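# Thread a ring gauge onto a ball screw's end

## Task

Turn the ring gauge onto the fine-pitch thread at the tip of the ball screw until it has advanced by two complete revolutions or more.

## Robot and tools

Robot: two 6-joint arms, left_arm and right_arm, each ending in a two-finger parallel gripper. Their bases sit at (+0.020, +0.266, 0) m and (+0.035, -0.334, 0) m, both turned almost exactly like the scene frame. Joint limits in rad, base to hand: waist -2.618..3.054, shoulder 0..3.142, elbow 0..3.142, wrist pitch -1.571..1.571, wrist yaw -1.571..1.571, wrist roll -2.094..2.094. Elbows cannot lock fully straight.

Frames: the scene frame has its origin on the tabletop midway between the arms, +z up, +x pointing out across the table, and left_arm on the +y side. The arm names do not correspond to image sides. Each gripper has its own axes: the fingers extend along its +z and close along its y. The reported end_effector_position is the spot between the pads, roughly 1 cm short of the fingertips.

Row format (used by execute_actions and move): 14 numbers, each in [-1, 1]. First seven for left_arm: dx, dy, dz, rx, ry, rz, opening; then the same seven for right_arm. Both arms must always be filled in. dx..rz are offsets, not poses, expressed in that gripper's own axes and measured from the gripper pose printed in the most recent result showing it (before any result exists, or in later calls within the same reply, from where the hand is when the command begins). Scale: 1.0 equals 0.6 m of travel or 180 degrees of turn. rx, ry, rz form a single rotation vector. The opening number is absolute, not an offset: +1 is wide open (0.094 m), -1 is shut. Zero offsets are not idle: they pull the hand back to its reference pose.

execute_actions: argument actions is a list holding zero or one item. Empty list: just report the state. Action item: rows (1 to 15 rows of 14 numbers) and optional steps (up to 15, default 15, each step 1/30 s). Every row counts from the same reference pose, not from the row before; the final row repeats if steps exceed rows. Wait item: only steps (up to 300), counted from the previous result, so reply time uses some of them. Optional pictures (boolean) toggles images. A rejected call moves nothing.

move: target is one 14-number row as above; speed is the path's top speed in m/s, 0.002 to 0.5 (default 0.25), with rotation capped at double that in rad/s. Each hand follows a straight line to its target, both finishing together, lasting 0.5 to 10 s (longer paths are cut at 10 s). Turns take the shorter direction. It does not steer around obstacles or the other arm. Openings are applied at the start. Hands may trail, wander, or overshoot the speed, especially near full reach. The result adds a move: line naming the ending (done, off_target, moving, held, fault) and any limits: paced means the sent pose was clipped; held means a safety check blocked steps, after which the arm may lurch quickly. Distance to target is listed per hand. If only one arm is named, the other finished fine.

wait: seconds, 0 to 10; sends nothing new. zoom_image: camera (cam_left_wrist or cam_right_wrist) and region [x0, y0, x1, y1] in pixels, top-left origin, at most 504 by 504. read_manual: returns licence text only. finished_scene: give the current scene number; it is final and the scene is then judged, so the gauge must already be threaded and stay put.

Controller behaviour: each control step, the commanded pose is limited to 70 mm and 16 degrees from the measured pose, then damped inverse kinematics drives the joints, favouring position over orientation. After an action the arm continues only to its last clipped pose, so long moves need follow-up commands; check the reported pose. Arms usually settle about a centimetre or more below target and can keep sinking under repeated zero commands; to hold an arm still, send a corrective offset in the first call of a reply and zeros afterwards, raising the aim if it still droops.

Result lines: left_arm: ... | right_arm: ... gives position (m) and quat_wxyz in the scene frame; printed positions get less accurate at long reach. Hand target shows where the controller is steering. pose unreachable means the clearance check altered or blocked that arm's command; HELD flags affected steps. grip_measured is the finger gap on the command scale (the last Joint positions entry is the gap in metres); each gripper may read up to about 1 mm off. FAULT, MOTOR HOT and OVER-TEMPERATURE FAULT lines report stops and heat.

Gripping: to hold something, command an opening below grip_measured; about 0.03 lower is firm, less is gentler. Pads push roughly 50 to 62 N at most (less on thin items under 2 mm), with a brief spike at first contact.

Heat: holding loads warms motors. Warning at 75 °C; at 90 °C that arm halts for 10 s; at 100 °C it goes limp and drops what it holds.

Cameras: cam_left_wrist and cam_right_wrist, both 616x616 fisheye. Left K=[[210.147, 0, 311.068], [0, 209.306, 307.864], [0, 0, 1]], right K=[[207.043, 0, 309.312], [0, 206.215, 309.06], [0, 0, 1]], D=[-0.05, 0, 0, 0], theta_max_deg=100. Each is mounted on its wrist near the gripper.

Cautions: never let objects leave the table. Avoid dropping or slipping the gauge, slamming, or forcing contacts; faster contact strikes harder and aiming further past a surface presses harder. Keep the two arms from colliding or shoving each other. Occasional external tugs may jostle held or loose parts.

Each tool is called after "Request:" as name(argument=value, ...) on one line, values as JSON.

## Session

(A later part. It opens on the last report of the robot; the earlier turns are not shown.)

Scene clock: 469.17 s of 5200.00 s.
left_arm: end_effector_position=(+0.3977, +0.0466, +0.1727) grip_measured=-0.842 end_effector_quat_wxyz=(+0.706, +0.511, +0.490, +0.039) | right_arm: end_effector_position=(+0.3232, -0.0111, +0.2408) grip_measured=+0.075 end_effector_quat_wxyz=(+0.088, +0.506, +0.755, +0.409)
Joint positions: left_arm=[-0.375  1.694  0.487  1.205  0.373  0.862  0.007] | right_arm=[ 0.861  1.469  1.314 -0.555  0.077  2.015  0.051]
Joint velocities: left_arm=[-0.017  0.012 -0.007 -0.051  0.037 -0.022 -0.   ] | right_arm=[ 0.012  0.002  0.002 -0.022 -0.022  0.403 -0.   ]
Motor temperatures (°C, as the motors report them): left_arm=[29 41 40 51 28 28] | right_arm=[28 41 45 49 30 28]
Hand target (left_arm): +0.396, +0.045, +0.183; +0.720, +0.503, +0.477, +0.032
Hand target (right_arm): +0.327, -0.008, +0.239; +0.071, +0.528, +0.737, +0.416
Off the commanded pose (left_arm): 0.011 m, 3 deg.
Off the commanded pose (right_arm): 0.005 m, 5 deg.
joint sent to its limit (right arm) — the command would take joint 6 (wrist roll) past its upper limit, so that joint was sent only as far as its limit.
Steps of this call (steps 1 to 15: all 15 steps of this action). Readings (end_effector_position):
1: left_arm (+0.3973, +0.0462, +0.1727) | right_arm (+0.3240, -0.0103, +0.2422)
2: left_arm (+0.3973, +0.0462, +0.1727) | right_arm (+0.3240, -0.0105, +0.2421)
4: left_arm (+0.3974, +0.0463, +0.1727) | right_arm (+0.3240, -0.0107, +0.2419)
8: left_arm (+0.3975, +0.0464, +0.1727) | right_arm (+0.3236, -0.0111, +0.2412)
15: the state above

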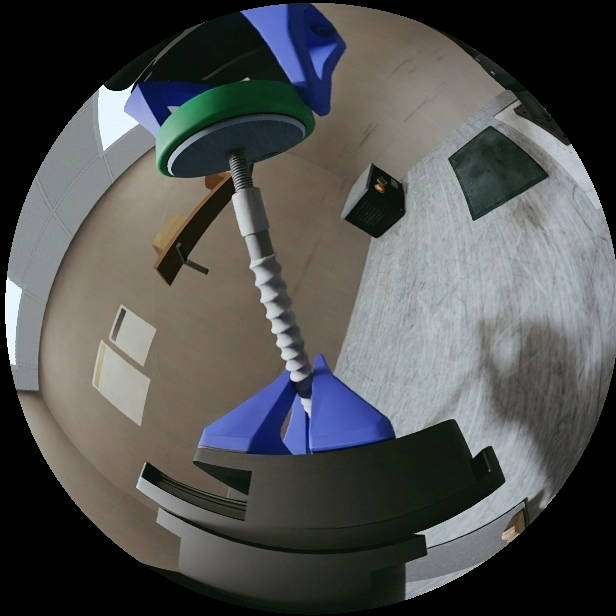

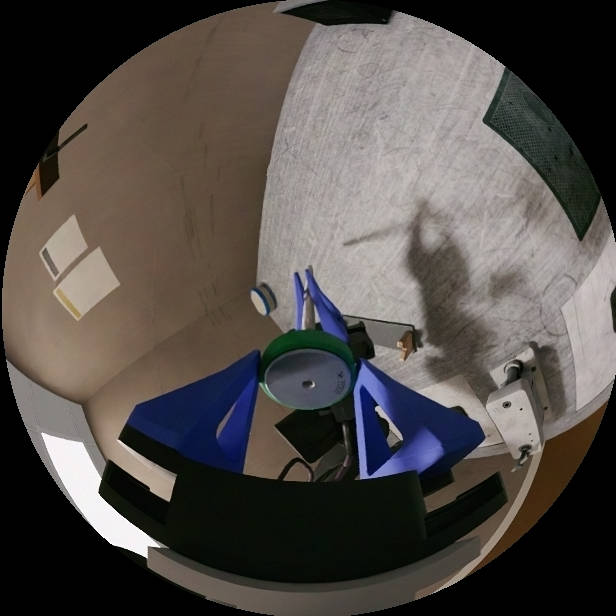

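Request:
execute_actions(actions=[{"rows":[[-0.013,0.0114,-0.0002,-0.0083,-0.0107,-0.002,-0.88,0,0,0,0,0,0.02,0.1],[-0.013,0.0114,-0.0002,-0.0083,-0.0107,-0.002,-0.88,0,0,0,0,0,0.02,0.2],[-0.013,0.0114,-0.0002,-0.0083,-0.0107,-0.002,-0.88,0,0,0,0,0,0.02,0.45]],"steps":8}], pictures=false)

Request:
execute_actions(actions=[{"rows":[[-0.013,0.0114,-0.0002,-0.0083,-0.0107,-0.002,-0.88,0.0144,-0.0023,0,-0.0009,0.0062,-0.004,0.45]],"steps":12}], pictures=false)

Request:
execute_actions(actions=[{"rows":[[-0.013,0.0114,-0.0002,-0.0083,-0.0107,-0.002,-0.88,0,0,0,0,0,-0.03,0.45],[-0.013,0.0114,-0.0002,-0.0083,-0.0107,-0.002,-0.88,0,0,0,0,0,-0.06,0.45],[-0.013,0.0114,-0.0002,-0.0083,-0.0107,-0.002,-0.88,0,0,0,0,0,-0.3,0.45]],"steps":15}], pictures=false)

Request:
execute_actions(actions=[{"rows":[[-0.013,0.0114,-0.0002,-0.0083,-0.0107,-0.002,-0.88,0,0,0,0,0,-0.3,0.45]],"steps":15}], pictures=false)

Request:
execute_actions(actions=[{"rows":[[-0.013,0.0114,-0.0002,-0.0083,-0.0107,-0.002,-0.88,0,0,0,0,0,-0.22,0.45]],"steps":15}], pictures=false)

Request:
wait(seconds=0.3)

Request:
zoom_image(camera="cam_right_wrist", region=[220, 280, 400, 460])

Request:
zoom_image(camera="cam_left_wrist", region=[195, 120, 285, 210])

Scene clock: 512.33 s of 5200.00 s.
left_arm: end_effector_position=(+0.3974, +0.0463, +0.1727) grip_measured=-0.842 end_effector_quat_wxyz=(+0.706, +0.511, +0.489, +0.038) | right_arm: end_effector_position=(+0.3230, -0.0112, +0.2406) grip_measured=+0.447 end_effector_quat_wxyz=(+0.075, +0.529, +0.739, +0.411)
Joint positions: left_arm=[-0.375  1.694  0.487  1.205  0.375  0.861  0.007] | right_arm=[ 0.861  1.469  1.314 -0.556  0.077  2.077  0.068]
Joint velocities: left_arm=[ 0.017  0.007 -0.002  0.037  0.066 -0.022 -0.001] | right_arm=[ 0.012 -0.002 -0.002 -0.037 -0.007  0.022  0.   ]
Motor temperatures (°C, as the motors report them): left_arm=[29 41 40 55 28 28] | right_arm=[28 40 43 48 30 28]
Hand target (left_arm): +0.396, +0.046, +0.183; +0.720, +0.501, +0.479, +0.034
Hand target (right_arm): +0.323, -0.011, +0.241; +0.075, +0.529, +0.738, +0.411
Off the commanded pose (left_arm): 0.010 m, 2 deg.
Off the commanded pose (right_arm): 0.000 m, 0 deg.
joint sent to its limit (right arm) — the command would take joint 6 (wrist roll) past its upper limit, so that joint was sent only as far as its limit.
Steps of this call (steps 1 to 90: nothing new was sent; then 39.90 s passed at rest; steps 91 to 98: all 8 steps of this action). Readings (end_effector_position):
91: left_arm (+0.3977, +0.0466, +0.1727) | right_arm (+0.3229, -0.0112, +0.2405)
92: left_arm (+0.3977, +0.0466, +0.1727) | right_arm (+0.3229, -0.0113, +0.2405)
94: left_arm (+0.3975, +0.0464, +0.1727) | right_arm (+0.3230, -0.0112, +0.2406)
98: the state above

Scene clock: 512.73 s of 5200.00 s.
left_arm: end_effector_position=(+0.3973, +0.0462, +0.1727) grip_measured=-0.842 end_effector_quat_wxyz=(+0.706, +0.511, +0.489, +0.037) | right_arm: end_effector_position=(+0.3201, -0.0069, +0.2421) grip_measured=+0.447 end_effector_quat_wxyz=(+0.073, +0.524, +0.741, +0.415)
Joint positions: left_arm=[-0.375  1.694  0.487  1.205  0.375  0.861  0.007] | right_arm=[ 0.872  1.469  1.314 -0.548  0.076  2.077  0.068]
Joint velocities: left_arm=[-0.002  0.007 -0.002 -0.037  0.022 -0.037 -0.001] | right_arm=[-0.007 -0.002  0.002  0.037 -0.037  0.007 -0.   ]
Motor temperatures (°C, as the motors report them): left_arm=[29 41 40 55 28 28] | right_arm=[28 40 43 48 30 28]
Hand target (left_arm): +0.396, +0.045, +0.183; +0.720, +0.502, +0.479, +0.033
Hand target (right_arm): +0.318, -0.004, +0.243; +0.071, +0.520, +0.743, +0.416
Off the commanded pose (left_arm): 0.010 m, 2 deg.
Off the commanded pose (right_arm): 0.003 m, 1 deg.
Steps of this call (steps 1 to 12: all 12 steps of this action). Readings (end_effector_position):
1: left_arm (+0.3974, +0.0463, +0.1727) | right_arm (+0.3227, -0.0107, +0.2408)
2: left_arm (+0.3974, +0.0463, +0.1727) | right_arm (+0.3222, -0.0100, +0.2410)
4: left_arm (+0.3974, +0.0463, +0.1727) | right_arm (+0.3208, -0.0082, +0.2415)
8: left_arm (+0.3973, +0.0462, +0.1727) | right_arm (+0.3200, -0.0070, +0.2420)
12: the state above

Scene clock: 513.23 s of 5200.00 s.
left_arm: end_effector_position=(+0.3972, +0.0461, +0.1727) grip_measured=-0.842 end_effector_quat_wxyz=(+0.706, +0.511, +0.489, +0.037) | right_arm: end_effector_position=(+0.3201, -0.0069, +0.2421) grip_measured=+0.447 end_effector_quat_wxyz=(+0.198, +0.267, +0.867, +0.372)
Joint positions: left_arm=[-0.375  1.694  0.487  1.205  0.376  0.861  0.007] | right_arm=[ 0.872  1.469  1.314 -0.548  0.076  1.444  0.068]
Joint velocities: left_arm=[ 0.022 -0.002  0.002  0.037  0.037  0.037  0.   ] | right_arm=[ 0.007  0.012  0.012  0.022  0.007 -1.37  -0.   ]
Motor temperatures (°C, as the motors report them): left_arm=[29 41 40 55 28 28] | right_arm=[28 40 43 48 30 28]
Hand target (left_arm): +0.396, +0.045, +0.183; +0.720, +0.502, +0.478, +0.033
Hand target (right_arm): +0.320, -0.007, +0.242; +0.238, +0.177, +0.890, +0.347
Off the commanded pose (left_arm): 0.010 m, 2 deg.
Off the commanded pose (right_arm): 0.000 m, 18 deg; orientation clipped at the last step of the last action.
Steps of this call (steps 1 to 15: all 15 steps of this action). Readings (end_effector_position):
1: left_arm (+0.3973, +0.0462, +0.1727) | right_arm (+0.3201, -0.0069, +0.2421)
2: left_arm (+0.3973, +0.0462, +0.1727) | right_arm (+0.3201, -0.0069, +0.2421)
4: left_arm (+0.3972, +0.0461, +0.1727) | right_arm (+0.3201, -0.0069, +0.2421)
8: left_arm (+0.3972, +0.0461, +0.1727) | right_arm (+0.3201, -0.0069, +0.2421)
15: the state above

Scene clock: 513.73 s of 5200.00 s.
left_arm: end_effector_position=(+0.3971, +0.0460, +0.1727) grip_measured=-0.842 end_effector_quat_wxyz=(+0.706, +0.512, +0.489, +0.037) | right_arm: end_effector_position=(+0.3201, -0.0069, +0.2421) grip_measured=+0.447 end_effector_quat_wxyz=(+0.313, -0.043, +0.906, +0.282)
Joint positions: left_arm=[-0.375  1.694  0.487  1.205  0.377  0.861  0.007] | right_arm=[ 0.872  1.469  1.314 -0.548  0.076  0.752  0.068]
Joint velocities: left_arm=[-0.027 -0.027 -0.002 -0.051  0.007 -0.037 -0.   ] | right_arm=[ 0.002 -0.012 -0.012  0.022  0.007 -1.355 -0.   ]
Motor temperatures (°C, as the motors report them): left_arm=[29 41 40 55 28 28] | right_arm=[28 40 43 48 30 28]
Hand target (left_arm): +0.396, +0.045, +0.183; +0.720, +0.502, +0.478, +0.033
Hand target (right_arm): +0.320, -0.007, +0.242; +0.342, -0.135, +0.897, +0.245
Off the commanded pose (left_arm): 0.010 m, 2 deg.
Off the commanded pose (right_arm): 0.000 m, 14 deg; orientation clipped at the last step of the last action.
Steps of this call (steps 1 to 15: all 15 steps of this action). Readings (end_effector_position):
1: left_arm (+0.3972, +0.0461, +0.1727) | right_arm (+0.3201, -0.0069, +0.2421)
2: left_arm (+0.3972, +0.0461, +0.1727) | right_arm (+0.3201, -0.0069, +0.2421)
4: left_arm (+0.3972, +0.0461, +0.1727) | right_arm (+0.3201, -0.0069, +0.2421)
8: left_arm (+0.3971, +0.0460, +0.1727) | right_arm (+0.3201, -0.0069, +0.2421)
15: the state above

Scene clock: 514.23 s of 5200.00 s.
left_arm: end_effector_position=(+0.3970, +0.0459, +0.1727) grip_measured=-0.842 end_effector_quat_wxyz=(+0.706, +0.512, +0.488, +0.036) | right_arm: end_effector_position=(+0.3203, -0.0071, +0.2421) grip_measured=+0.447 end_effector_quat_wxyz=(+0.383, -0.311, +0.852, +0.175)
Joint positions: left_arm=[-0.375  1.694  0.487  1.205  0.378  0.861  0.007] | right_arm=[ 0.872  1.469  1.314 -0.548  0.078  0.144  0.068]
Joint velocities: left_arm=[ 0.002 -0.022 -0.027 -0.081 -0.051  0.007 -0.   ] | right_arm=[ 0.002 -0.007 -0.002 -0.022 -0.007 -0.491 -0.001]
Motor temperatures (°C, as the motors report them): left_arm=[29 41 40 55 28 28] | right_arm=[28 40 43 48 30 28]
Hand target (left_arm): +0.396, +0.045, +0.183; +0.720, +0.502, +0.478, +0.032
Hand target (right_arm): +0.320, -0.007, +0.242; +0.390, -0.345, +0.839, +0.160
Off the commanded pose (left_arm): 0.010 m, 2 deg.
Off the commanded pose (right_arm): 0.000 m, 5 deg.
Steps of this call (steps 1 to 15: all 15 steps of this action). Readings (end_effector_position):
1: left_arm (+0.3971, +0.0460, +0.1727) | right_arm (+0.3201, -0.0069, +0.2421)
2: left_arm (+0.3971, +0.0460, +0.1727) | right_arm (+0.3201, -0.0069, +0.2421)
4: left_arm (+0.3970, +0.0459, +0.1727) | right_arm (+0.3202, -0.0070, +0.2421)
8: left_arm (+0.3970, +0.0459, +0.1727) | right_arm (+0.3203, -0.0071, +0.2421)
15: the state above

Scene clock: 514.53 s of 5200.00 s.
left_arm: end_effector_position=(+0.3970, +0.0459, +0.1727) grip_measured=-0.842 end_effector_quat_wxyz=(+0.706, +0.512, +0.488, +0.036) | right_arm: end_effector_position=(+0.3203, -0.0071, +0.2421) grip_measured=+0.447 end_effector_quat_wxyz=(+0.388, -0.339, +0.841, +0.163)
Joint positions: left_arm=[-0.375  1.694  0.487  1.205  0.378  0.861  0.007] | right_arm=[ 0.872  1.469  1.314 -0.548  0.078  0.08   0.068]
Joint velocities: left_arm=[ 0.012  0.002  0.017 -0.022 -0.022 -0.022 -0.   ] | right_arm=[ 0.007 -0.002 -0.007  0.037 -0.022 -0.095  0.001]
Motor temperatures (°C, as the motors report them): left_arm=[29 41 40 55 28 28] | right_arm=[28 40 43 48 30 28]
Hand target (left_arm): +0.396, +0.045, +0.183; +0.720, +0.502, +0.478, +0.032
Hand target (right_arm): +0.320, -0.007, +0.242; +0.390, -0.345, +0.839, +0.160
Off the commanded pose (left_arm): 0.010 m, 2 deg.
Off the commanded pose (right_arm): 0.000 m, 1 deg.
Steps of this call (steps 1 to 9: nothing new was sent). Readings (end_effector_position):
1: left_arm (+0.3970, +0.0459, +0.1727) | right_arm (+0.3203, -0.0071, +0.2421)
2: left_arm (+0.3970, +0.0459, +0.1727) | right_arm (+0.3203, -0.0071, +0.2421)
4: left_arm (+0.3970, +0.0459, +0.1727) | right_arm (+0.3203, -0.0071, +0.2421)
8: left_arm (+0.3970, +0.0459, +0.1727) | right_arm (+0.3203, -0.0071, +0.2421)
9: the state above

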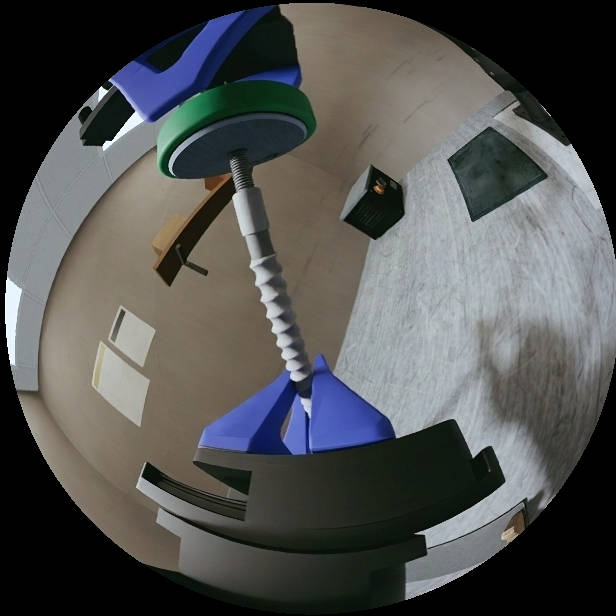

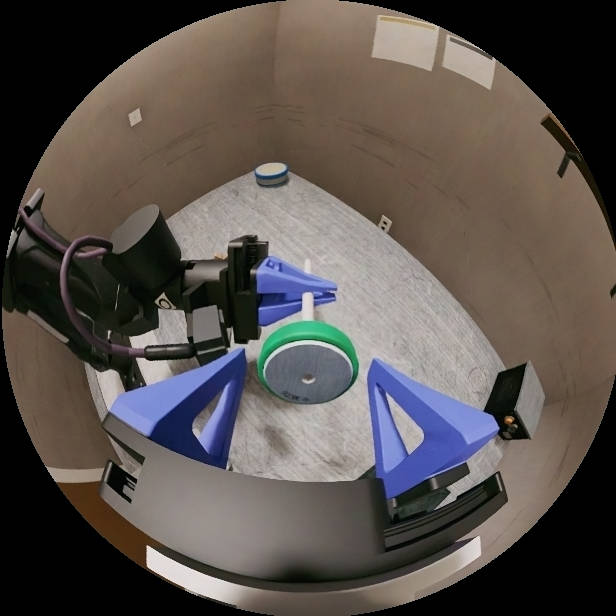

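Region (220, 280, 400, 460) of cam_right_wrist's 616x616 image, scaled by 2.800, with more detail than that image has.

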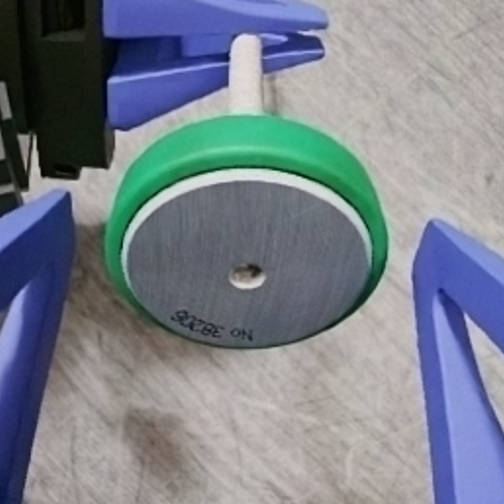

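Region (195, 120, 285, 210) of cam_left_wrist's 616x616 image, scaled by 5.600, with more detail than that image has.

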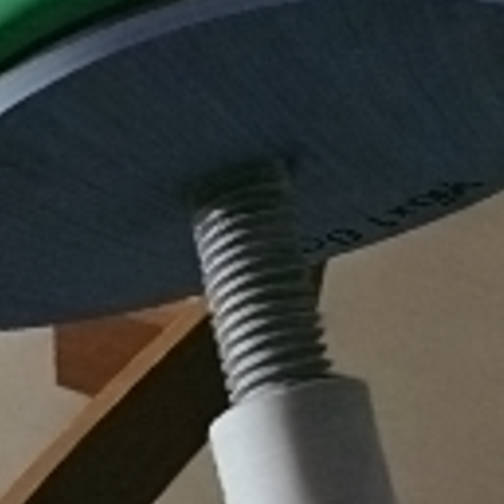

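Request:
execute_actions(actions=[{"rows":[[-0.013,0.0114,-0.0002,-0.0083,-0.0107,-0.002,-0.88,0,0,0,0,0,-0.03,0.45],[-0.013,0.0114,-0.0002,-0.0083,-0.0107,-0.002,-0.88,0,0,0,0,0,-0.06,0.45],[-0.013,0.0114,-0.0002,-0.0083,-0.0107,-0.002,-0.88,0,0,0,0,0,-0.3,0.45]],"steps":15}], pictures=false)

Request:
execute_actions(actions=[{"rows":[[-0.013,0.0114,-0.0002,-0.0083,-0.0107,-0.002,-0.88,0,0,0,0,0,-0.3,0.45]],"steps":15}], pictures=false)

Request:
execute_actions(actions=[{"rows":[[-0.013,0.0114,-0.0002,-0.0083,-0.0107,-0.002,-0.88,0,0,0,0,0,-0.25,0.45]],"steps":15}], pictures=false)

Request:
wait(seconds=0.3)

Request:
zoom_image(camera="cam_right_wrist", region=[220, 280, 400, 460])

Scene clock: 522.10 s of 5200.00 s.
left_arm: end_effector_position=(+0.3969, +0.0458, +0.1727) grip_measured=-0.842 end_effector_quat_wxyz=(+0.706, +0.512, +0.488, +0.036) | right_arm: end_effector_position=(+0.3214, -0.0081, +0.2422) grip_measured=+0.447 end_effector_quat_wxyz=(+0.421, -0.591, +0.688, +0.025)
Joint positions: left_arm=[-0.375  1.694  0.487  1.205  0.379  0.861  0.007] | right_arm=[ 0.872  1.469  1.314 -0.548  0.086 -0.579  0.068]
Joint velocities: left_arm=[ 0.012 -0.002  0.007 -0.007  0.051  0.007  0.001] | right_arm=[-0.002  0.002 -0.017  0.022 -0.007 -1.385 -0.001]
Motor temperatures (°C, as the motors report them): left_arm=[29 41 40 55 28 28] | right_arm=[28 40 43 47 30 28]
Hand target (left_arm): +0.396, +0.045, +0.183; +0.720, +0.502, +0.478, +0.032
Hand target (right_arm): +0.320, -0.007, +0.242; +0.421, -0.659, +0.623, -0.020
Off the commanded pose (left_arm): 0.010 m, 2 deg.
Off the commanded pose (right_arm): 0.001 m, 16 deg; orientation clipped at the last step of the last action.
Steps of this call (steps 1 to 90: nothing new was sent; then 4.07 s passed at rest; steps 91 to 105: all 15 steps of this action). Readings (end_effector_position):
91: left_arm (+0.3970, +0.0459, +0.1727) | right_arm (+0.3203, -0.0071, +0.2421)
92: left_arm (+0.3969, +0.0458, +0.1727) | right_arm (+0.3203, -0.0071, +0.2421)
94: left_arm (+0.3969, +0.0458, +0.1727) | right_arm (+0.3205, -0.0073, +0.2421)
98: left_arm (+0.3969, +0.0458, +0.1727) | right_arm (+0.3209, -0.0077, +0.2422)
105: the state above

Scene clock: 522.60 s of 5200.00 s.
left_arm: end_effector_position=(+0.3967, +0.0456, +0.1727) grip_measured=-0.842 end_effector_quat_wxyz=(+0.706, +0.512, +0.488, +0.036) | right_arm: end_effector_position=(+0.3229, -0.0095, +0.2423) grip_measured=+0.447 end_effector_quat_wxyz=(-0.402, +0.793, -0.439, +0.129)
Joint positions: left_arm=[-0.375  1.694  0.487  1.205  0.38   0.861  0.007] | right_arm=[ 0.872  1.469  1.314 -0.548  0.098 -1.295  0.068]
Joint velocities: left_arm=[-0.002  0.007  0.002  0.007 -0.11   0.007  0.001] | right_arm=[-0.007 -0.022  0.002 -0.007 -0.081 -1.414 -0.   ]
Motor temperatures (°C, as the motors report them): left_arm=[29 41 40 55 28 28] | right_arm=[28 40 43 47 30 28]
Hand target (left_arm): +0.396, +0.045, +0.183; +0.720, +0.503, +0.477, +0.032
Hand target (right_arm): +0.321, -0.008, +0.242; -0.387, +0.834, -0.356, +0.168
Off the commanded pose (left_arm): 0.010 m, 2 deg.
Off the commanded pose (right_arm): 0.002 m, 13 deg.
Steps of this call (steps 1 to 15: all 15 steps of this action). Readings (end_effector_position):
1: left_arm (+0.3968, +0.0457, +0.1727) | right_arm (+0.3215, -0.0082, +0.2422)
2: left_arm (+0.3968, +0.0457, +0.1727) | right_arm (+0.3216, -0.0083, +0.2422)
4: left_arm (+0.3968, +0.0457, +0.1727) | right_arm (+0.3220, -0.0087, +0.2423)
8: left_arm (+0.3967, +0.0456, +0.1727) | right_arm (+0.3225, -0.0092, +0.2423)
15: the state above

Scene clock: 523.10 s of 5200.00 s.
left_arm: end_effector_position=(+0.3966, +0.0455, +0.1727) grip_measured=-0.842 end_effector_quat_wxyz=(+0.706, +0.513, +0.488, +0.035) | right_arm: end_effector_position=(+0.3242, -0.0108, +0.2425) grip_measured=+0.447 end_effector_quat_wxyz=(-0.334, +0.893, -0.156, +0.258)
Joint positions: left_arm=[-0.375  1.694  0.487  1.205  0.381  0.861  0.007] | right_arm=[ 0.872  1.469  1.314 -0.548  0.108 -1.965  0.068]
Joint velocities: left_arm=[-0.017 -0.002 -0.002 -0.037  0.022  0.007  0.001] | right_arm=[ 0.002 -0.007 -0.007 -0.081  0.007 -0.769 -0.002]
Motor temperatures (°C, as the motors report them): left_arm=[29 41 40 55 28 28] | right_arm=[28 40 43 47 30 28]
Hand target (left_arm): +0.396, +0.045, +0.183; +0.720, +0.503, +0.477, +0.031
Hand target (right_arm): +0.323, -0.010, +0.242; -0.321, +0.900, -0.106, +0.273
Off the commanded pose (left_arm): 0.010 m, 2 deg.
Off the commanded pose (right_arm): 0.002 m, 7 deg.
Steps of this call (steps 1 to 15: all 15 steps of this action). Readings (end_effector_position):
1: left_arm (+0.3967, +0.0456, +0.1727) | right_arm (+0.3231, -0.0097, +0.2423)
2: left_arm (+0.3967, +0.0456, +0.1727) | right_arm (+0.3232, -0.0098, +0.2424)
4: left_arm (+0.3967, +0.0456, +0.1727) | right_arm (+0.3235, -0.0102, +0.2424)
8: left_arm (+0.3966, +0.0455, +0.1727) | right_arm (+0.3241, -0.0107, +0.2424)
15: the state above

Scene clock: 523.40 s of 5200.00 s.
left_arm: end_effector_position=(+0.3966, +0.0455, +0.1727) grip_measured=-0.842 end_effector_quat_wxyz=(+0.706, +0.513, +0.488, +0.035) | right_arm: end_effector_position=(+0.3242, -0.0108, +0.2425) grip_measured=+0.447 end_effector_quat_wxyz=(-0.322, +0.899, -0.115, +0.273)
Joint positions: left_arm=[-0.375  1.694  0.487  1.205  0.381  0.861  0.007] | right_arm=[ 0.872  1.469  1.314 -0.548  0.108 -2.057  0.068]
Joint velocities: left_arm=[ 0.002 -0.002 -0.002  0.051 -0.037  0.022 -0.   ] | right_arm=[ 0.002 -0.012  0.017  0.022 -0.022 -0.081  0.001]
Motor temperatures (°C, as the motors report them): left_arm=[29 41 40 56 28 28] | right_arm=[28 40 43 47 30 28]
Hand target (left_arm): +0.395, +0.045, +0.183; +0.720, +0.503, +0.477, +0.031
Hand target (right_arm): +0.323, -0.010, +0.242; -0.321, +0.900, -0.106, +0.273
Off the commanded pose (left_arm): 0.010 m, 2 deg.
Off the commanded pose (right_arm): 0.002 m, 1 deg.
Steps of this call (steps 1 to 9: nothing new was sent). Readings (end_effector_position):
1: left_arm (+0.3966, +0.0455, +0.1727) | right_arm (+0.3242, -0.0108, +0.2425)
2: left_arm (+0.3966, +0.0455, +0.1727) | right_arm (+0.3242, -0.0108, +0.2425)
4: left_arm (+0.3966, +0.0455, +0.1727) | right_arm (+0.3242, -0.0108, +0.2425)
8: left_arm (+0.3966, +0.0455, +0.1727) | right_arm (+0.3242, -0.0108, +0.2425)
9: the state above

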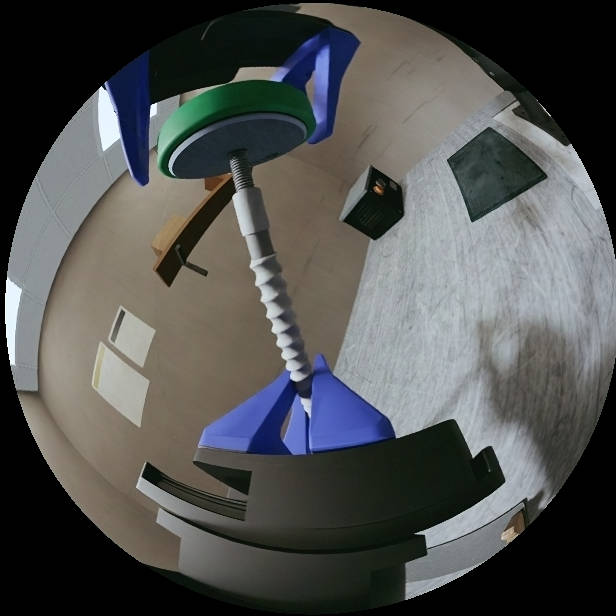

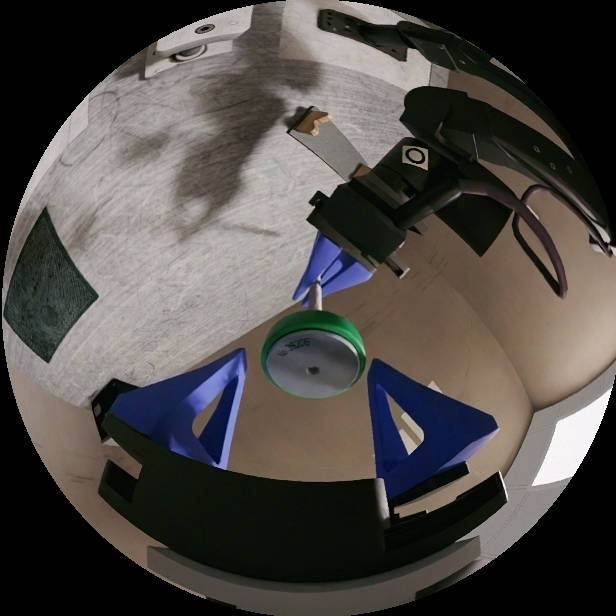

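Region (220, 280, 400, 460) of cam_right_wrist's 616x616 image, scaled by 2.800, with more detail than that image has.

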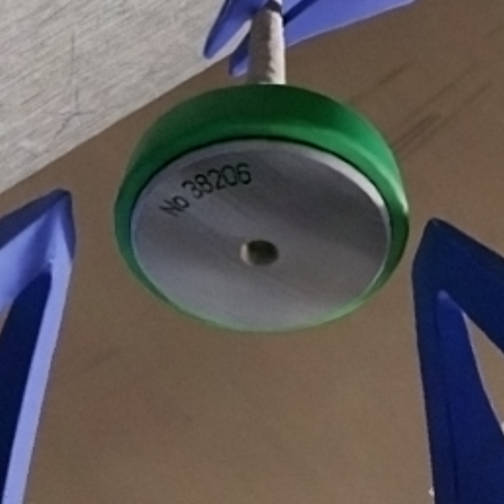

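Request:
execute_actions(actions=[{"rows":[[-0.013,0.0114,-0.0002,-0.0078,-0.010,-0.002,-0.88,-0.006,-0.003,0,0.0034,-0.0064,0,0.45],[-0.013,0.0114,-0.0002,-0.0078,-0.010,-0.002,-0.88,-0.0107,-0.0057,0,0.0061,-0.0115,0,0.45]],"steps":15}])

Request:
zoom_image(camera="cam_right_wrist", region=[220, 280, 400, 460])

Scene clock: 530.07 s of 5200.00 s.
left_arm: end_effector_position=(+0.3966, +0.0455, +0.1727) grip_measured=-0.842 end_effector_quat_wxyz=(+0.706, +0.513, +0.488, +0.035) | right_arm: end_effector_position=(+0.3204, -0.0072, +0.2421) grip_measured=+0.447 end_effector_quat_wxyz=(-0.328, +0.901, -0.104, +0.264)
Joint positions: left_arm=[-0.375  1.694  0.487  1.205  0.381  0.861  0.007] | right_arm=[ 0.872  1.469  1.314 -0.548  0.078 -2.067  0.068]
Joint velocities: left_arm=[-0.012 -0.007  0.007 -0.066  0.022  0.037  0.001] | right_arm=[-0.007 -0.012  0.012 -0.051 -0.007  0.007 -0.001]
Motor temperatures (°C, as the motors report them): left_arm=[29 41 40 56 28 28] | right_arm=[28 41 43 47 30 28]
Hand target (left_arm): +0.395, +0.044, +0.183; +0.719, +0.504, +0.478, +0.031
Hand target (right_arm): +0.319, -0.006, +0.242; -0.333, +0.901, -0.106, +0.258
Off the commanded pose (left_arm): 0.010 m, 2 deg.
Off the commanded pose (right_arm): 0.002 m, 1 deg.
Steps of this call (steps 1 to 90: nothing new was sent; then 3.17 s passed at rest; steps 91 to 105: all 15 steps of this action). Readings (end_effector_position):
91: left_arm (+0.3966, +0.0455, +0.1727) | right_arm (+0.3240, -0.0106, +0.2424)
92: left_arm (+0.3966, +0.0455, +0.1727) | right_arm (+0.3234, -0.0101, +0.2424)
94: left_arm (+0.3966, +0.0455, +0.1727) | right_arm (+0.3223, -0.0089, +0.2423)
98: left_arm (+0.3966, +0.0455, +0.1727) | right_arm (+0.3211, -0.0078, +0.2422)
105: the state above

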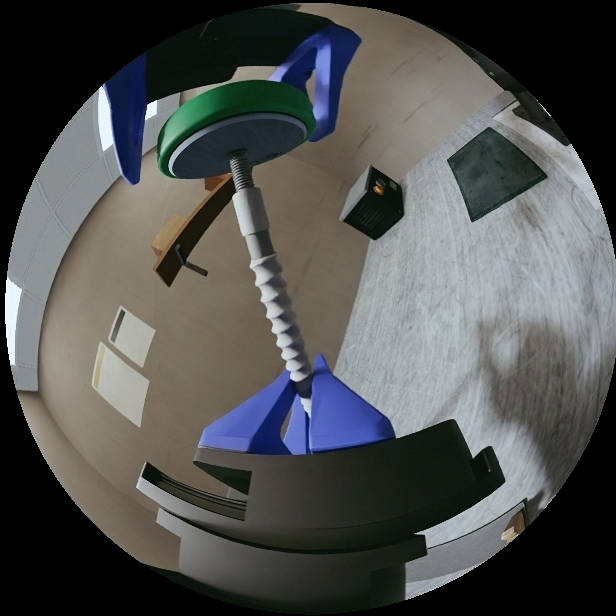

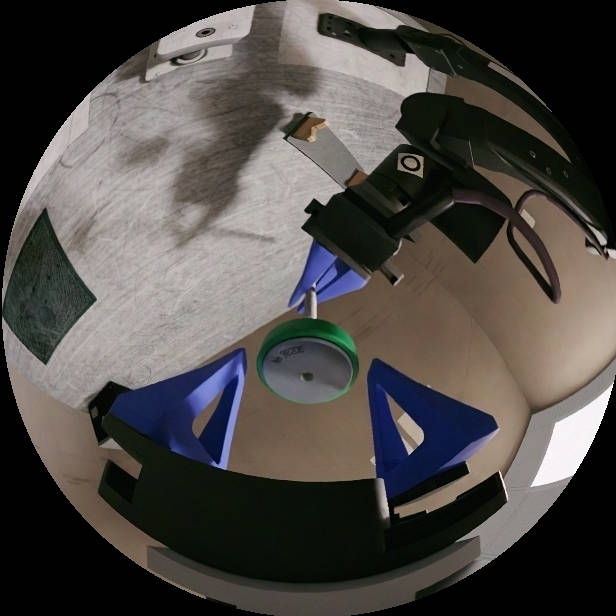

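Region (220, 280, 400, 460) of cam_right_wrist's 616x616 image, scaled by 2.800, with more detail than that image has.

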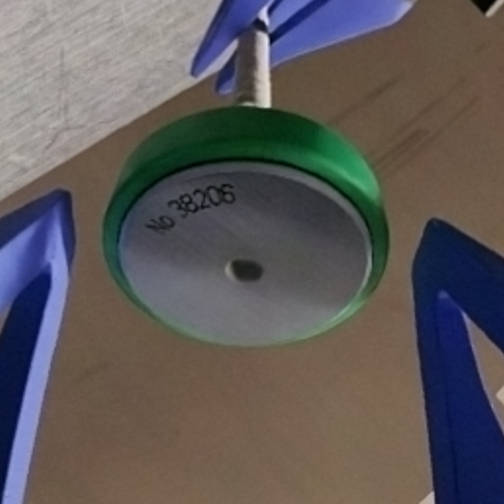

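Request:
execute_actions(actions=[{"rows":[[-0.013,0.0114,-0.0002,-0.0078,-0.010,-0.005,-0.88,0.0008,-0.0066,0,0.0054,0,0,0.45],[-0.013,0.0114,-0.0002,-0.0078,-0.010,-0.007,-0.88,0.0008,-0.0066,0,0.0054,0,0,0.45],[-0.013,0.0114,-0.0002,-0.0078,-0.010,-0.009,-0.88,0.0008,-0.0066,0,0.0054,0,0,0.45],[-0.013,0.0114,-0.0002,-0.0078,-0.010,-0.011,-0.88,0.0008,-0.0066,0,0.0054,0,0,0.45],[-0.013,0.0114,-0.0002,-0.0078,-0.010,-0.013,-0.88,0.0008,-0.0066,0,0.0054,0,0,0.45]],"steps":15}], pictures=false)

Request:
wait(seconds=0.3)

Request:
zoom_image(camera="cam_right_wrist", region=[220, 280, 400, 460])

Scene clock: 556.10 s of 5200.00 s.
left_arm: end_effector_position=(+0.3966, +0.0455, +0.1727) grip_measured=-0.842 end_effector_quat_wxyz=(+0.706, +0.506, +0.494, +0.026) | right_arm: end_effector_position=(+0.3214, -0.0056, +0.2444) grip_measured=+0.447 end_effector_quat_wxyz=(-0.333, +0.899, -0.104, +0.266)
Joint positions: left_arm=[-0.375  1.694  0.487  1.205  0.381  0.836  0.007] | right_arm=[ 0.872  1.469  1.314 -0.537  0.077 -2.067  0.068]
Joint velocities: left_arm=[-0.007  0.007 -0.012  0.037  0.007 -0.11  -0.   ] | right_arm=[ 0.007 -0.017 -0.007 -0.022 -0.022 -0.037 -0.   ]
Motor temperatures (°C, as the motors report them): left_arm=[29 41 40 57 28 28] | right_arm=[28 41 43 46 30 28]
Hand target (left_arm): +0.395, +0.044, +0.183; +0.720, +0.495, +0.486, +0.019
Hand target (right_arm): +0.321, -0.004, +0.245; -0.336, +0.898, -0.102, +0.265
Off the commanded pose (left_arm): 0.010 m, 2 deg.
Off the commanded pose (right_arm): 0.001 m, 0 deg.
Steps of this call (steps 1 to 90: nothing new was sent; then 22.53 s passed at rest; steps 91 to 105: all 15 steps of this action). Readings (end_effector_position):
91: left_arm (+0.3966, +0.0455, +0.1727) | right_arm (+0.3204, -0.0069, +0.2423)
92: left_arm (+0.3966, +0.0455, +0.1727) | right_arm (+0.3206, -0.0067, +0.2427)
94: left_arm (+0.3966, +0.0455, +0.1727) | right_arm (+0.3209, -0.0062, +0.2434)
98: left_arm (+0.3966, +0.0455, +0.1727) | right_arm (+0.3212, -0.0058, +0.2440)
105: the state above

Scene clock: 556.40 s of 5200.00 s.
left_arm: end_effector_position=(+0.3966, +0.0455, +0.1727) grip_measured=-0.842 end_effector_quat_wxyz=(+0.706, +0.506, +0.495, +0.026) | right_arm: end_effector_position=(+0.3214, -0.0056, +0.2444) grip_measured=+0.447 end_effector_quat_wxyz=(-0.333, +0.899, -0.104, +0.266)
Joint positions: left_arm=[-0.375  1.694  0.487  1.205  0.381  0.834  0.007] | right_arm=[ 0.872  1.469  1.314 -0.537  0.077 -2.067  0.068]
Joint velocities: left_arm=[-0.007 -0.012 -0.012 -0.066 -0.022  0.051 -0.   ] | right_arm=[-0.017  0.002 -0.007 -0.051  0.007  0.037 -0.001]
Motor temperatures (°C, as the motors report them): left_arm=[29 41 40 57 28 28] | right_arm=[28 41 43 46 30 28]
Hand target (left_arm): +0.395, +0.044, +0.183; +0.720, +0.495, +0.487, +0.019
Hand target (right_arm): +0.321, -0.004, +0.245; -0.336, +0.898, -0.102, +0.265
Off the commanded pose (left_arm): 0.010 m, 2 deg.
Off the commanded pose (right_arm): 0.001 m, 0 deg.
Steps of this call (steps 1 to 9: nothing new was sent). Readings (end_effector_position):
1: left_arm (+0.3966, +0.0455, +0.1727) | right_arm (+0.3215, -0.0056, +0.2444)
2: left_arm (+0.3966, +0.0455, +0.1727) | right_arm (+0.3214, -0.0056, +0.2444)
4: left_arm (+0.3966, +0.0455, +0.1727) | right_arm (+0.3214, -0.0056, +0.2444)
8: left_arm (+0.3966, +0.0455, +0.1727) | right_arm (+0.3214, -0.0056, +0.2444)
9: the state above

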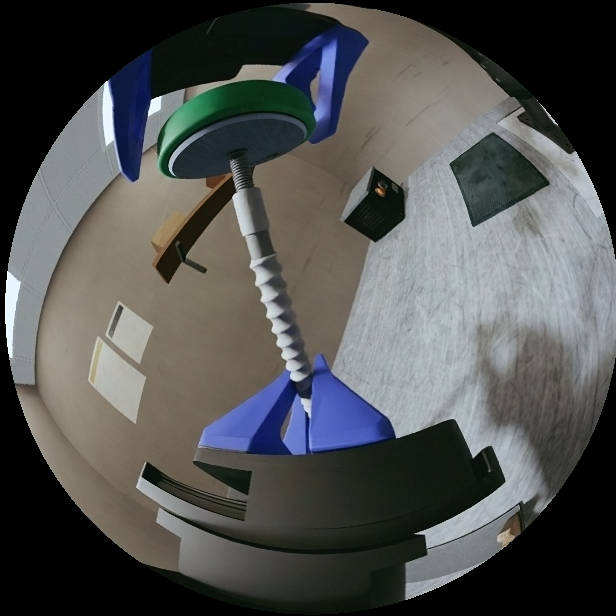

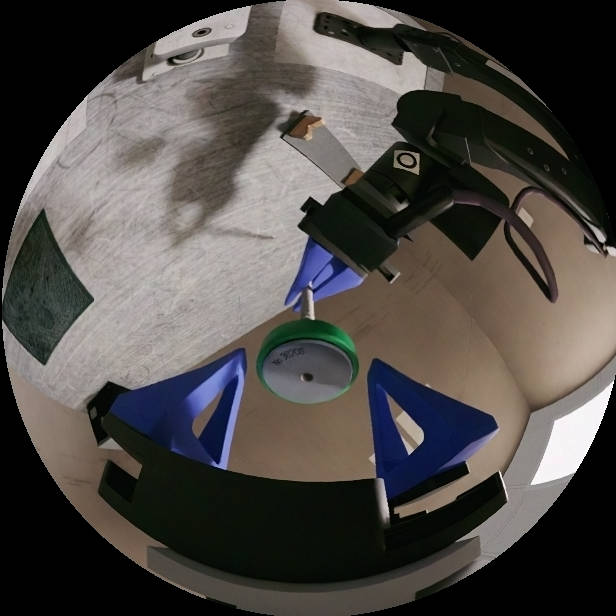

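Region (220, 280, 400, 460) of cam_right_wrist's 616x616 image, scaled by 2.800, with more detail than that image has.

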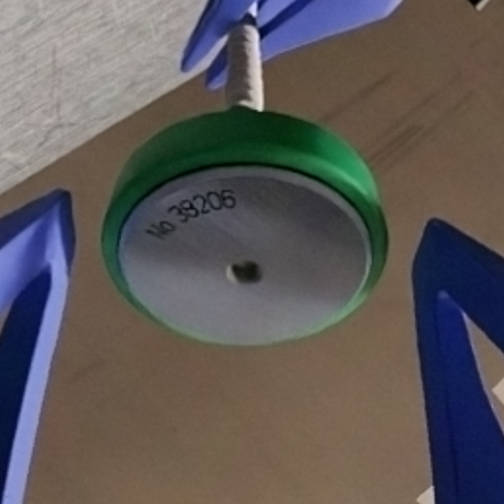

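Request:
execute_actions(actions=[])

Scene clock: 574.43 s of 5200.00 s.
left_arm: end_effector_position=(+0.3966, +0.0455, +0.1727) grip_measured=-0.842 end_effector_quat_wxyz=(+0.706, +0.506, +0.495, +0.026) | right_arm: end_effector_position=(+0.3214, -0.0056, +0.2444) grip_measured=+0.447 end_effector_quat_wxyz=(-0.333, +0.899, -0.104, +0.266)
Joint positions: left_arm=[-0.375  1.694  0.487  1.205  0.381  0.833  0.007] | right_arm=[ 0.872  1.469  1.314 -0.537  0.077 -2.067  0.068]
Joint velocities: left_arm=[-0.012 -0.002 -0.007 -0.095  0.022  0.007 -0.   ] | right_arm=[-0.002 -0.007 -0.002 -0.022 -0.007  0.022  0.001]
Motor temperatures (°C, as the motors report them): left_arm=[29 41 40 57 28 28] | right_arm=[28 41 43 46 30 28]
Hand target (left_arm): +0.395, +0.044, +0.183; +0.720, +0.495, +0.487, +0.019
Hand target (right_arm): +0.321, -0.004, +0.245; -0.336, +0.898, -0.102, +0.265
Off the commanded pose (left_arm): 0.010 m, 2 deg.
Off the commanded pose (right_arm): 0.001 m, 0 deg.
Steps of this call (steps 1 to 90: nothing new was sent; then 15.03 s passed at rest). Readings (end_effector_position):
1: left_arm (+0.3966, +0.0455, +0.1727) | right_arm (+0.3214, -0.0056, +0.2444)
2: left_arm (+0.3966, +0.0455, +0.1727) | right_arm (+0.3214, -0.0056, +0.2444)
4: left_arm (+0.3966, +0.0455, +0.1727) | right_arm (+0.3215, -0.0056, +0.2444)
8: left_arm (+0.3966, +0.0455, +0.1727) | right_arm (+0.3214, -0.0056, +0.2444)
90: the state above

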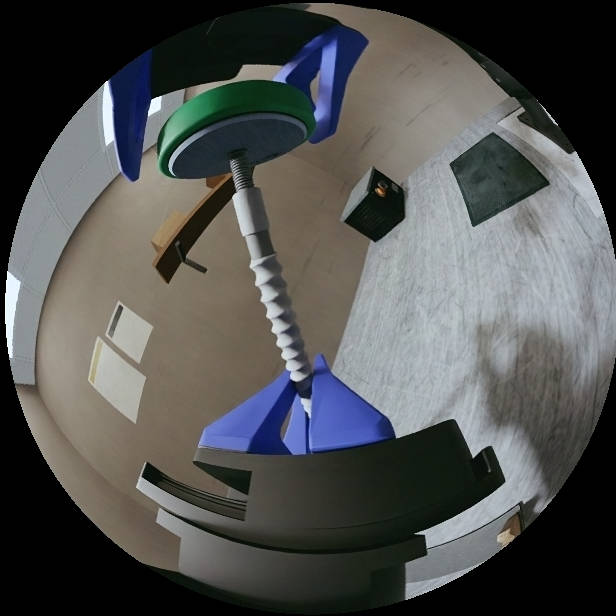

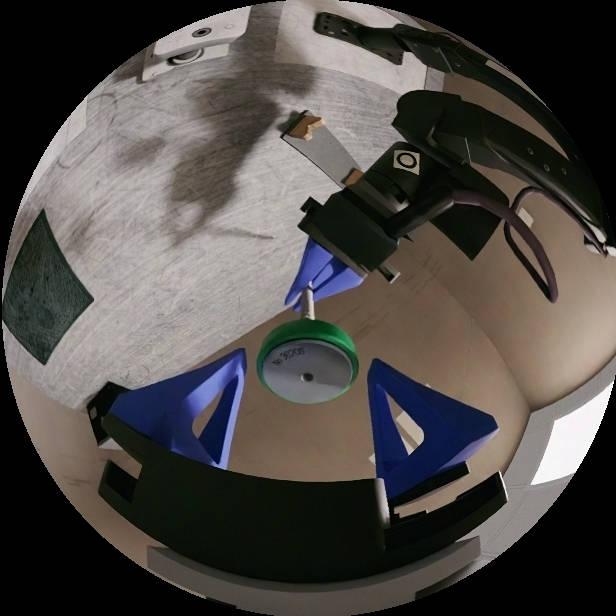

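Request:
execute_actions(actions=[{"rows": [[-0.013,0.0114,-0.0002,-0.0078,-0.010,-0.002,-0.88,0,0,0,0,0,0,0.3],[-0.013,0.0114,-0.0002,-0.0078,-0.010,-0.002,-0.88,0,0,0,0,0,0,0.25],[-0.013,0.0114,-0.0002,-0.0078,-0.010,-0.002,-0.88,0,0,0,0,0,0,0.22],[-0.013,0.0114,-0.0002,-0.0078,-0.010,-0.002,-0.88,0,0,0,0,0,0,0.19],[-0.013,0.0114,-0.0002,-0.0078,-0.010,-0.002,-0.88,0,0,0,0,0,0,0.16],[-0.013,0.0114,-0.0002,-0.0078,-0.010,-0.002,-0.88,0,0,0,0,0,0,0.13],[-0.013,0.0114,-0.0002,-0.0078,-0.010,-0.002,-0.88,0,0,0,0,0,0,0.11],[-0.013,0.0114,-0.0002,-0.0078,-0.010,-0.002,-0.88,0,0,0,0,0,0,0.095],[-0.013,0.0114,-0.0002,-0.0078,-0.010,-0.002,-0.88,0,0,0,0,0,0,0.085],[-0.013,0.0114,-0.0002,-0.0078,-0.010,-0.002,-0.88,0,0,0,0,0,0,0.075],[-0.013,0.0114,-0.0002,-0.0078,-0.010,-0.002,-0.88,0,0,0,0,0,0,0.065],[-0.013,0.0114,-0.0002,-0.0078,-0.010,-0.002,-0.88,0,0,0,0,0,0,0.05],[-0.013,0.0114,-0.0002,-0.0078,-0.010,-0.002,-0.88,0,0,0,0,0,0,0.045]], "steps": 15}], pictures=false)

Request:
execute_actions(actions=[{"rows": [[-0.0139,0.0107,-0.0002,-0.0076,-0.0116,-0.0025,-0.88,0,0,0.004,0,0,0.03,0.045],[-0.0139,0.0107,-0.0002,-0.0076,-0.0116,-0.0025,-0.88,0,0,0.007,0,0,0.06,0.045],[-0.0139,0.0107,-0.0002,-0.0076,-0.0116,-0.0025,-0.88,0,0,0.009,0,0,0.3,0.045]], "steps": 15}], pictures=false)

Request:
execute_actions(actions=[{"rows": [[-0.0139,0.0107,-0.0002,-0.0076,-0.0116,-0.0025,-0.88,0,0,0.009,0,0,0.3,0.045]], "steps": 15}], pictures=false)

Request:
execute_actions(actions=[{"rows": [[-0.0139,0.0107,-0.0002,-0.0076,-0.0116,-0.0025,-0.88,0,0,0.009,0,0,0.3,0.045]], "steps": 15}], pictures=true)

Scene clock: 587.37 s of 5200.00 s.
left_arm: end_effector_position=(+0.3966, +0.0455, +0.1727) grip_measured=-0.842 end_effector_quat_wxyz=(+0.706, +0.506, +0.495, +0.026) | right_arm: end_effector_position=(+0.3215, -0.0057, +0.2444) grip_measured=+0.077 end_effector_quat_wxyz=(-0.333, +0.899, -0.104, +0.267)
Joint positions: left_arm=[-0.375  1.694  0.487  1.205  0.381  0.833  0.007] | right_arm=[ 0.872  1.469  1.314 -0.537  0.078 -2.067  0.051]
Joint velocities: left_arm=[ 0.002  0.002  0.002 -0.037  0.037 -0.037 -0.001] | right_arm=[ 0.002  0.007  0.007 -0.037  0.007  0.037  0.001]
Motor temperatures (°C, as the motors report them): left_arm=[29 41 40 58 28 28] | right_arm=[28 41 43 46 30 28]
Hand target (left_arm): +0.396, +0.045, +0.183; +0.720, +0.497, +0.485, +0.022
Hand target (right_arm): +0.321, -0.006, +0.244; -0.333, +0.898, -0.104, +0.267
Off the commanded pose (left_arm): 0.010 m, 2 deg.
Off the commanded pose (right_arm): 0.000 m, 0 deg.
Steps of this call (steps 1 to 90: nothing new was sent; then 9.43 s passed at rest; steps 91 to 105: all 15 steps of this action). Readings (end_effector_position):
91: left_arm (+0.3966, +0.0455, +0.1727) | right_arm (+0.3215, -0.0055, +0.2444)
92: left_arm (+0.3966, +0.0455, +0.1727) | right_arm (+0.3215, -0.0055, +0.2444)
94: left_arm (+0.3966, +0.0455, +0.1727) | right_arm (+0.3215, -0.0055, +0.2444)
98: left_arm (+0.3966, +0.0455, +0.1727) | right_arm (+0.3215, -0.0057, +0.2444)
105: the state above

Scene clock: 587.87 s of 5200.00 s.
left_arm: end_effector_position=(+0.3968, +0.0457, +0.1725) grip_measured=-0.842 end_effector_quat_wxyz=(+0.706, +0.505, +0.496, +0.026) | right_arm: end_effector_position=(+0.3218, -0.0055, +0.2434) grip_measured=+0.077 end_effector_quat_wxyz=(-0.398, +0.823, -0.377, +0.151)
Joint positions: left_arm=[-0.375  1.694  0.487  1.204  0.38   0.833  0.007] | right_arm=[ 0.872  1.472  1.314 -0.537  0.078 -1.439  0.051]
Joint velocities: left_arm=[ 0.017 -0.007 -0.007  0.007  0.022 -0.066 -0.001] | right_arm=[ 0.012 -0.002  0.002  0.022  0.007  1.311 -0.   ]
Motor temperatures (°C, as the motors report them): left_arm=[29 41 40 58 28 28] | right_arm=[28 41 43 46 30 28]
Hand target (left_arm): +0.395, +0.044, +0.183; +0.720, +0.497, +0.483, +0.020
Hand target (right_arm): +0.324, -0.003, +0.241; -0.413, +0.780, -0.459, +0.105
Off the commanded pose (left_arm): 0.011 m, 3 deg.
Off the commanded pose (right_arm): 0.005 m, 18 deg; orientation clipped at the last step of the last action.
Steps of this call (steps 1 to 15: all 15 steps of this action). Readings (end_effector_position):
1: left_arm (+0.3966, +0.0455, +0.1727) | right_arm (+0.3216, -0.0057, +0.2444)
2: left_arm (+0.3965, +0.0454, +0.1727) | right_arm (+0.3216, -0.0057, +0.2444)
4: left_arm (+0.3966, +0.0455, +0.1727) | right_arm (+0.3217, -0.0056, +0.2437)
8: left_arm (+0.3967, +0.0456, +0.1725) | right_arm (+0.3218, -0.0055, +0.2434)
15: the state above

Scene clock: 588.37 s of 5200.00 s.
left_arm: end_effector_position=(+0.3969, +0.0458, +0.1725) grip_measured=-0.842 end_effector_quat_wxyz=(+0.706, +0.505, +0.496, +0.026) | right_arm: end_effector_position=(+0.3218, -0.0056, +0.2434) grip_measured=+0.077 end_effector_quat_wxyz=(-0.425, +0.651, -0.629, +0.010)
Joint positions: left_arm=[-0.375  1.694  0.487  1.204  0.379  0.833  0.007] | right_arm=[ 0.872  1.472  1.314 -0.537  0.079 -0.761  0.051]
Joint velocities: left_arm=[ 0.017  0.017  0.007  0.022  0.037 -0.037  0.001] | right_arm=[ 0.017 -0.017 -0.012  0.022 -0.037  1.209 -0.   ]
Motor temperatures (°C, as the motors report them): left_arm=[29 41 40 58 28 28] | right_arm=[28 41 43 46 30 28]
Hand target (left_arm): +0.395, +0.044, +0.183; +0.720, +0.496, +0.484, +0.020
Hand target (right_arm): +0.325, -0.003, +0.240; -0.424, +0.583, -0.692, -0.038
Off the commanded pose (left_arm): 0.011 m, 3 deg.
Off the commanded pose (right_arm): 0.005 m, 15 deg; orientation clipped at the last step of the last action.
Steps of this call (steps 1 to 15: all 15 steps of this action). Readings (end_effector_position):
1: left_arm (+0.3968, +0.0457, +0.1725) | right_arm (+0.3219, -0.0056, +0.2434)
2: left_arm (+0.3968, +0.0457, +0.1725) | right_arm (+0.3219, -0.0056, +0.2434)
4: left_arm (+0.3968, +0.0457, +0.1725) | right_arm (+0.3219, -0.0056, +0.2434)
8: left_arm (+0.3969, +0.0458, +0.1725) | right_arm (+0.3219, -0.0056, +0.2434)
15: the state above

Scene clock: 588.87 s of 5200.00 s.
left_arm: end_effector_position=(+0.3969, +0.0458, +0.1725) grip_measured=-0.842 end_effector_quat_wxyz=(+0.706, +0.505, +0.496, +0.026) | right_arm: end_effector_position=(+0.3216, -0.0055, +0.2433) grip_measured=+0.076 end_effector_quat_wxyz=(+0.404, -0.404, +0.810, +0.133)
Joint positions: left_arm=[-0.375  1.694  0.487  1.204  0.379  0.833  0.007] | right_arm=[ 0.872  1.472  1.314 -0.537  0.077 -0.08   0.051]
Joint velocities: left_arm=[-0.007 -0.002  0.007 -0.037 -0.051  0.051 -0.   ] | right_arm=[-0.002 -0.002  0.007 -0.066 -0.095  1.297  0.001]
Motor temperatures (°C, as the motors report them): left_arm=[29 41 40 58 28 28] | right_arm=[28 41 43 46 30 28]
Hand target (left_arm): +0.395, +0.044, +0.183; +0.720, +0.496, +0.484, +0.020
Hand target (right_arm): +0.325, -0.003, +0.240; +0.387, -0.319, +0.847, +0.177
Off the commanded pose (left_arm): 0.011 m, 3 deg.
Off the commanded pose (right_arm): 0.005 m, 15 deg; orientation clipped at the last step of the last action.
Steps of this call (steps 1 to 15: all 15 steps of this action). Readings (end_effector_position):
1: left_arm (+0.3969, +0.0458, +0.1725) | right_arm (+0.3218, -0.0056, +0.2434)
2: left_arm (+0.3969, +0.0458, +0.1725) | right_arm (+0.3218, -0.0056, +0.2434)
4: left_arm (+0.3969, +0.0458, +0.1725) | right_arm (+0.3218, -0.0056, +0.2434)
8: left_arm (+0.3969, +0.0458, +0.1725) | right_arm (+0.3217, -0.0055, +0.2434)
15: the state above

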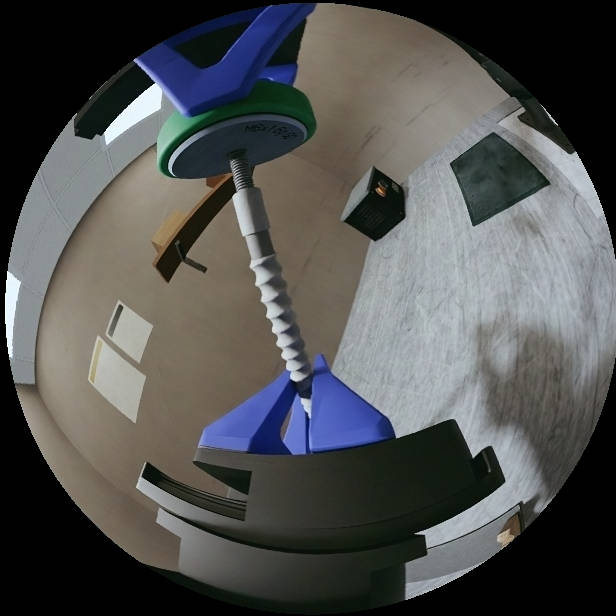

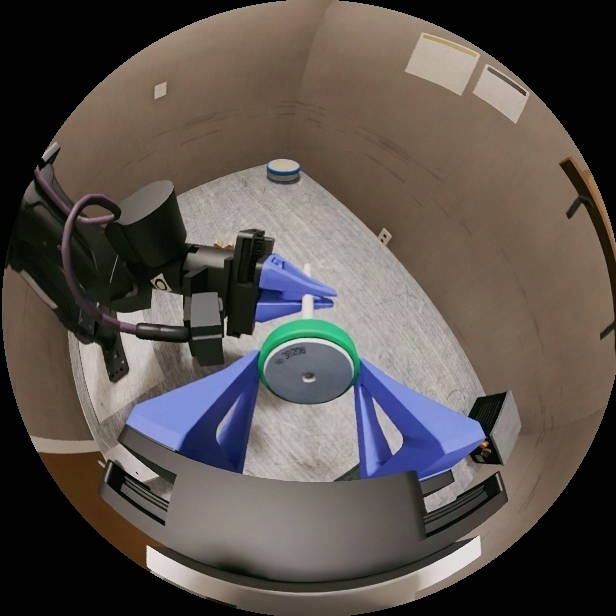

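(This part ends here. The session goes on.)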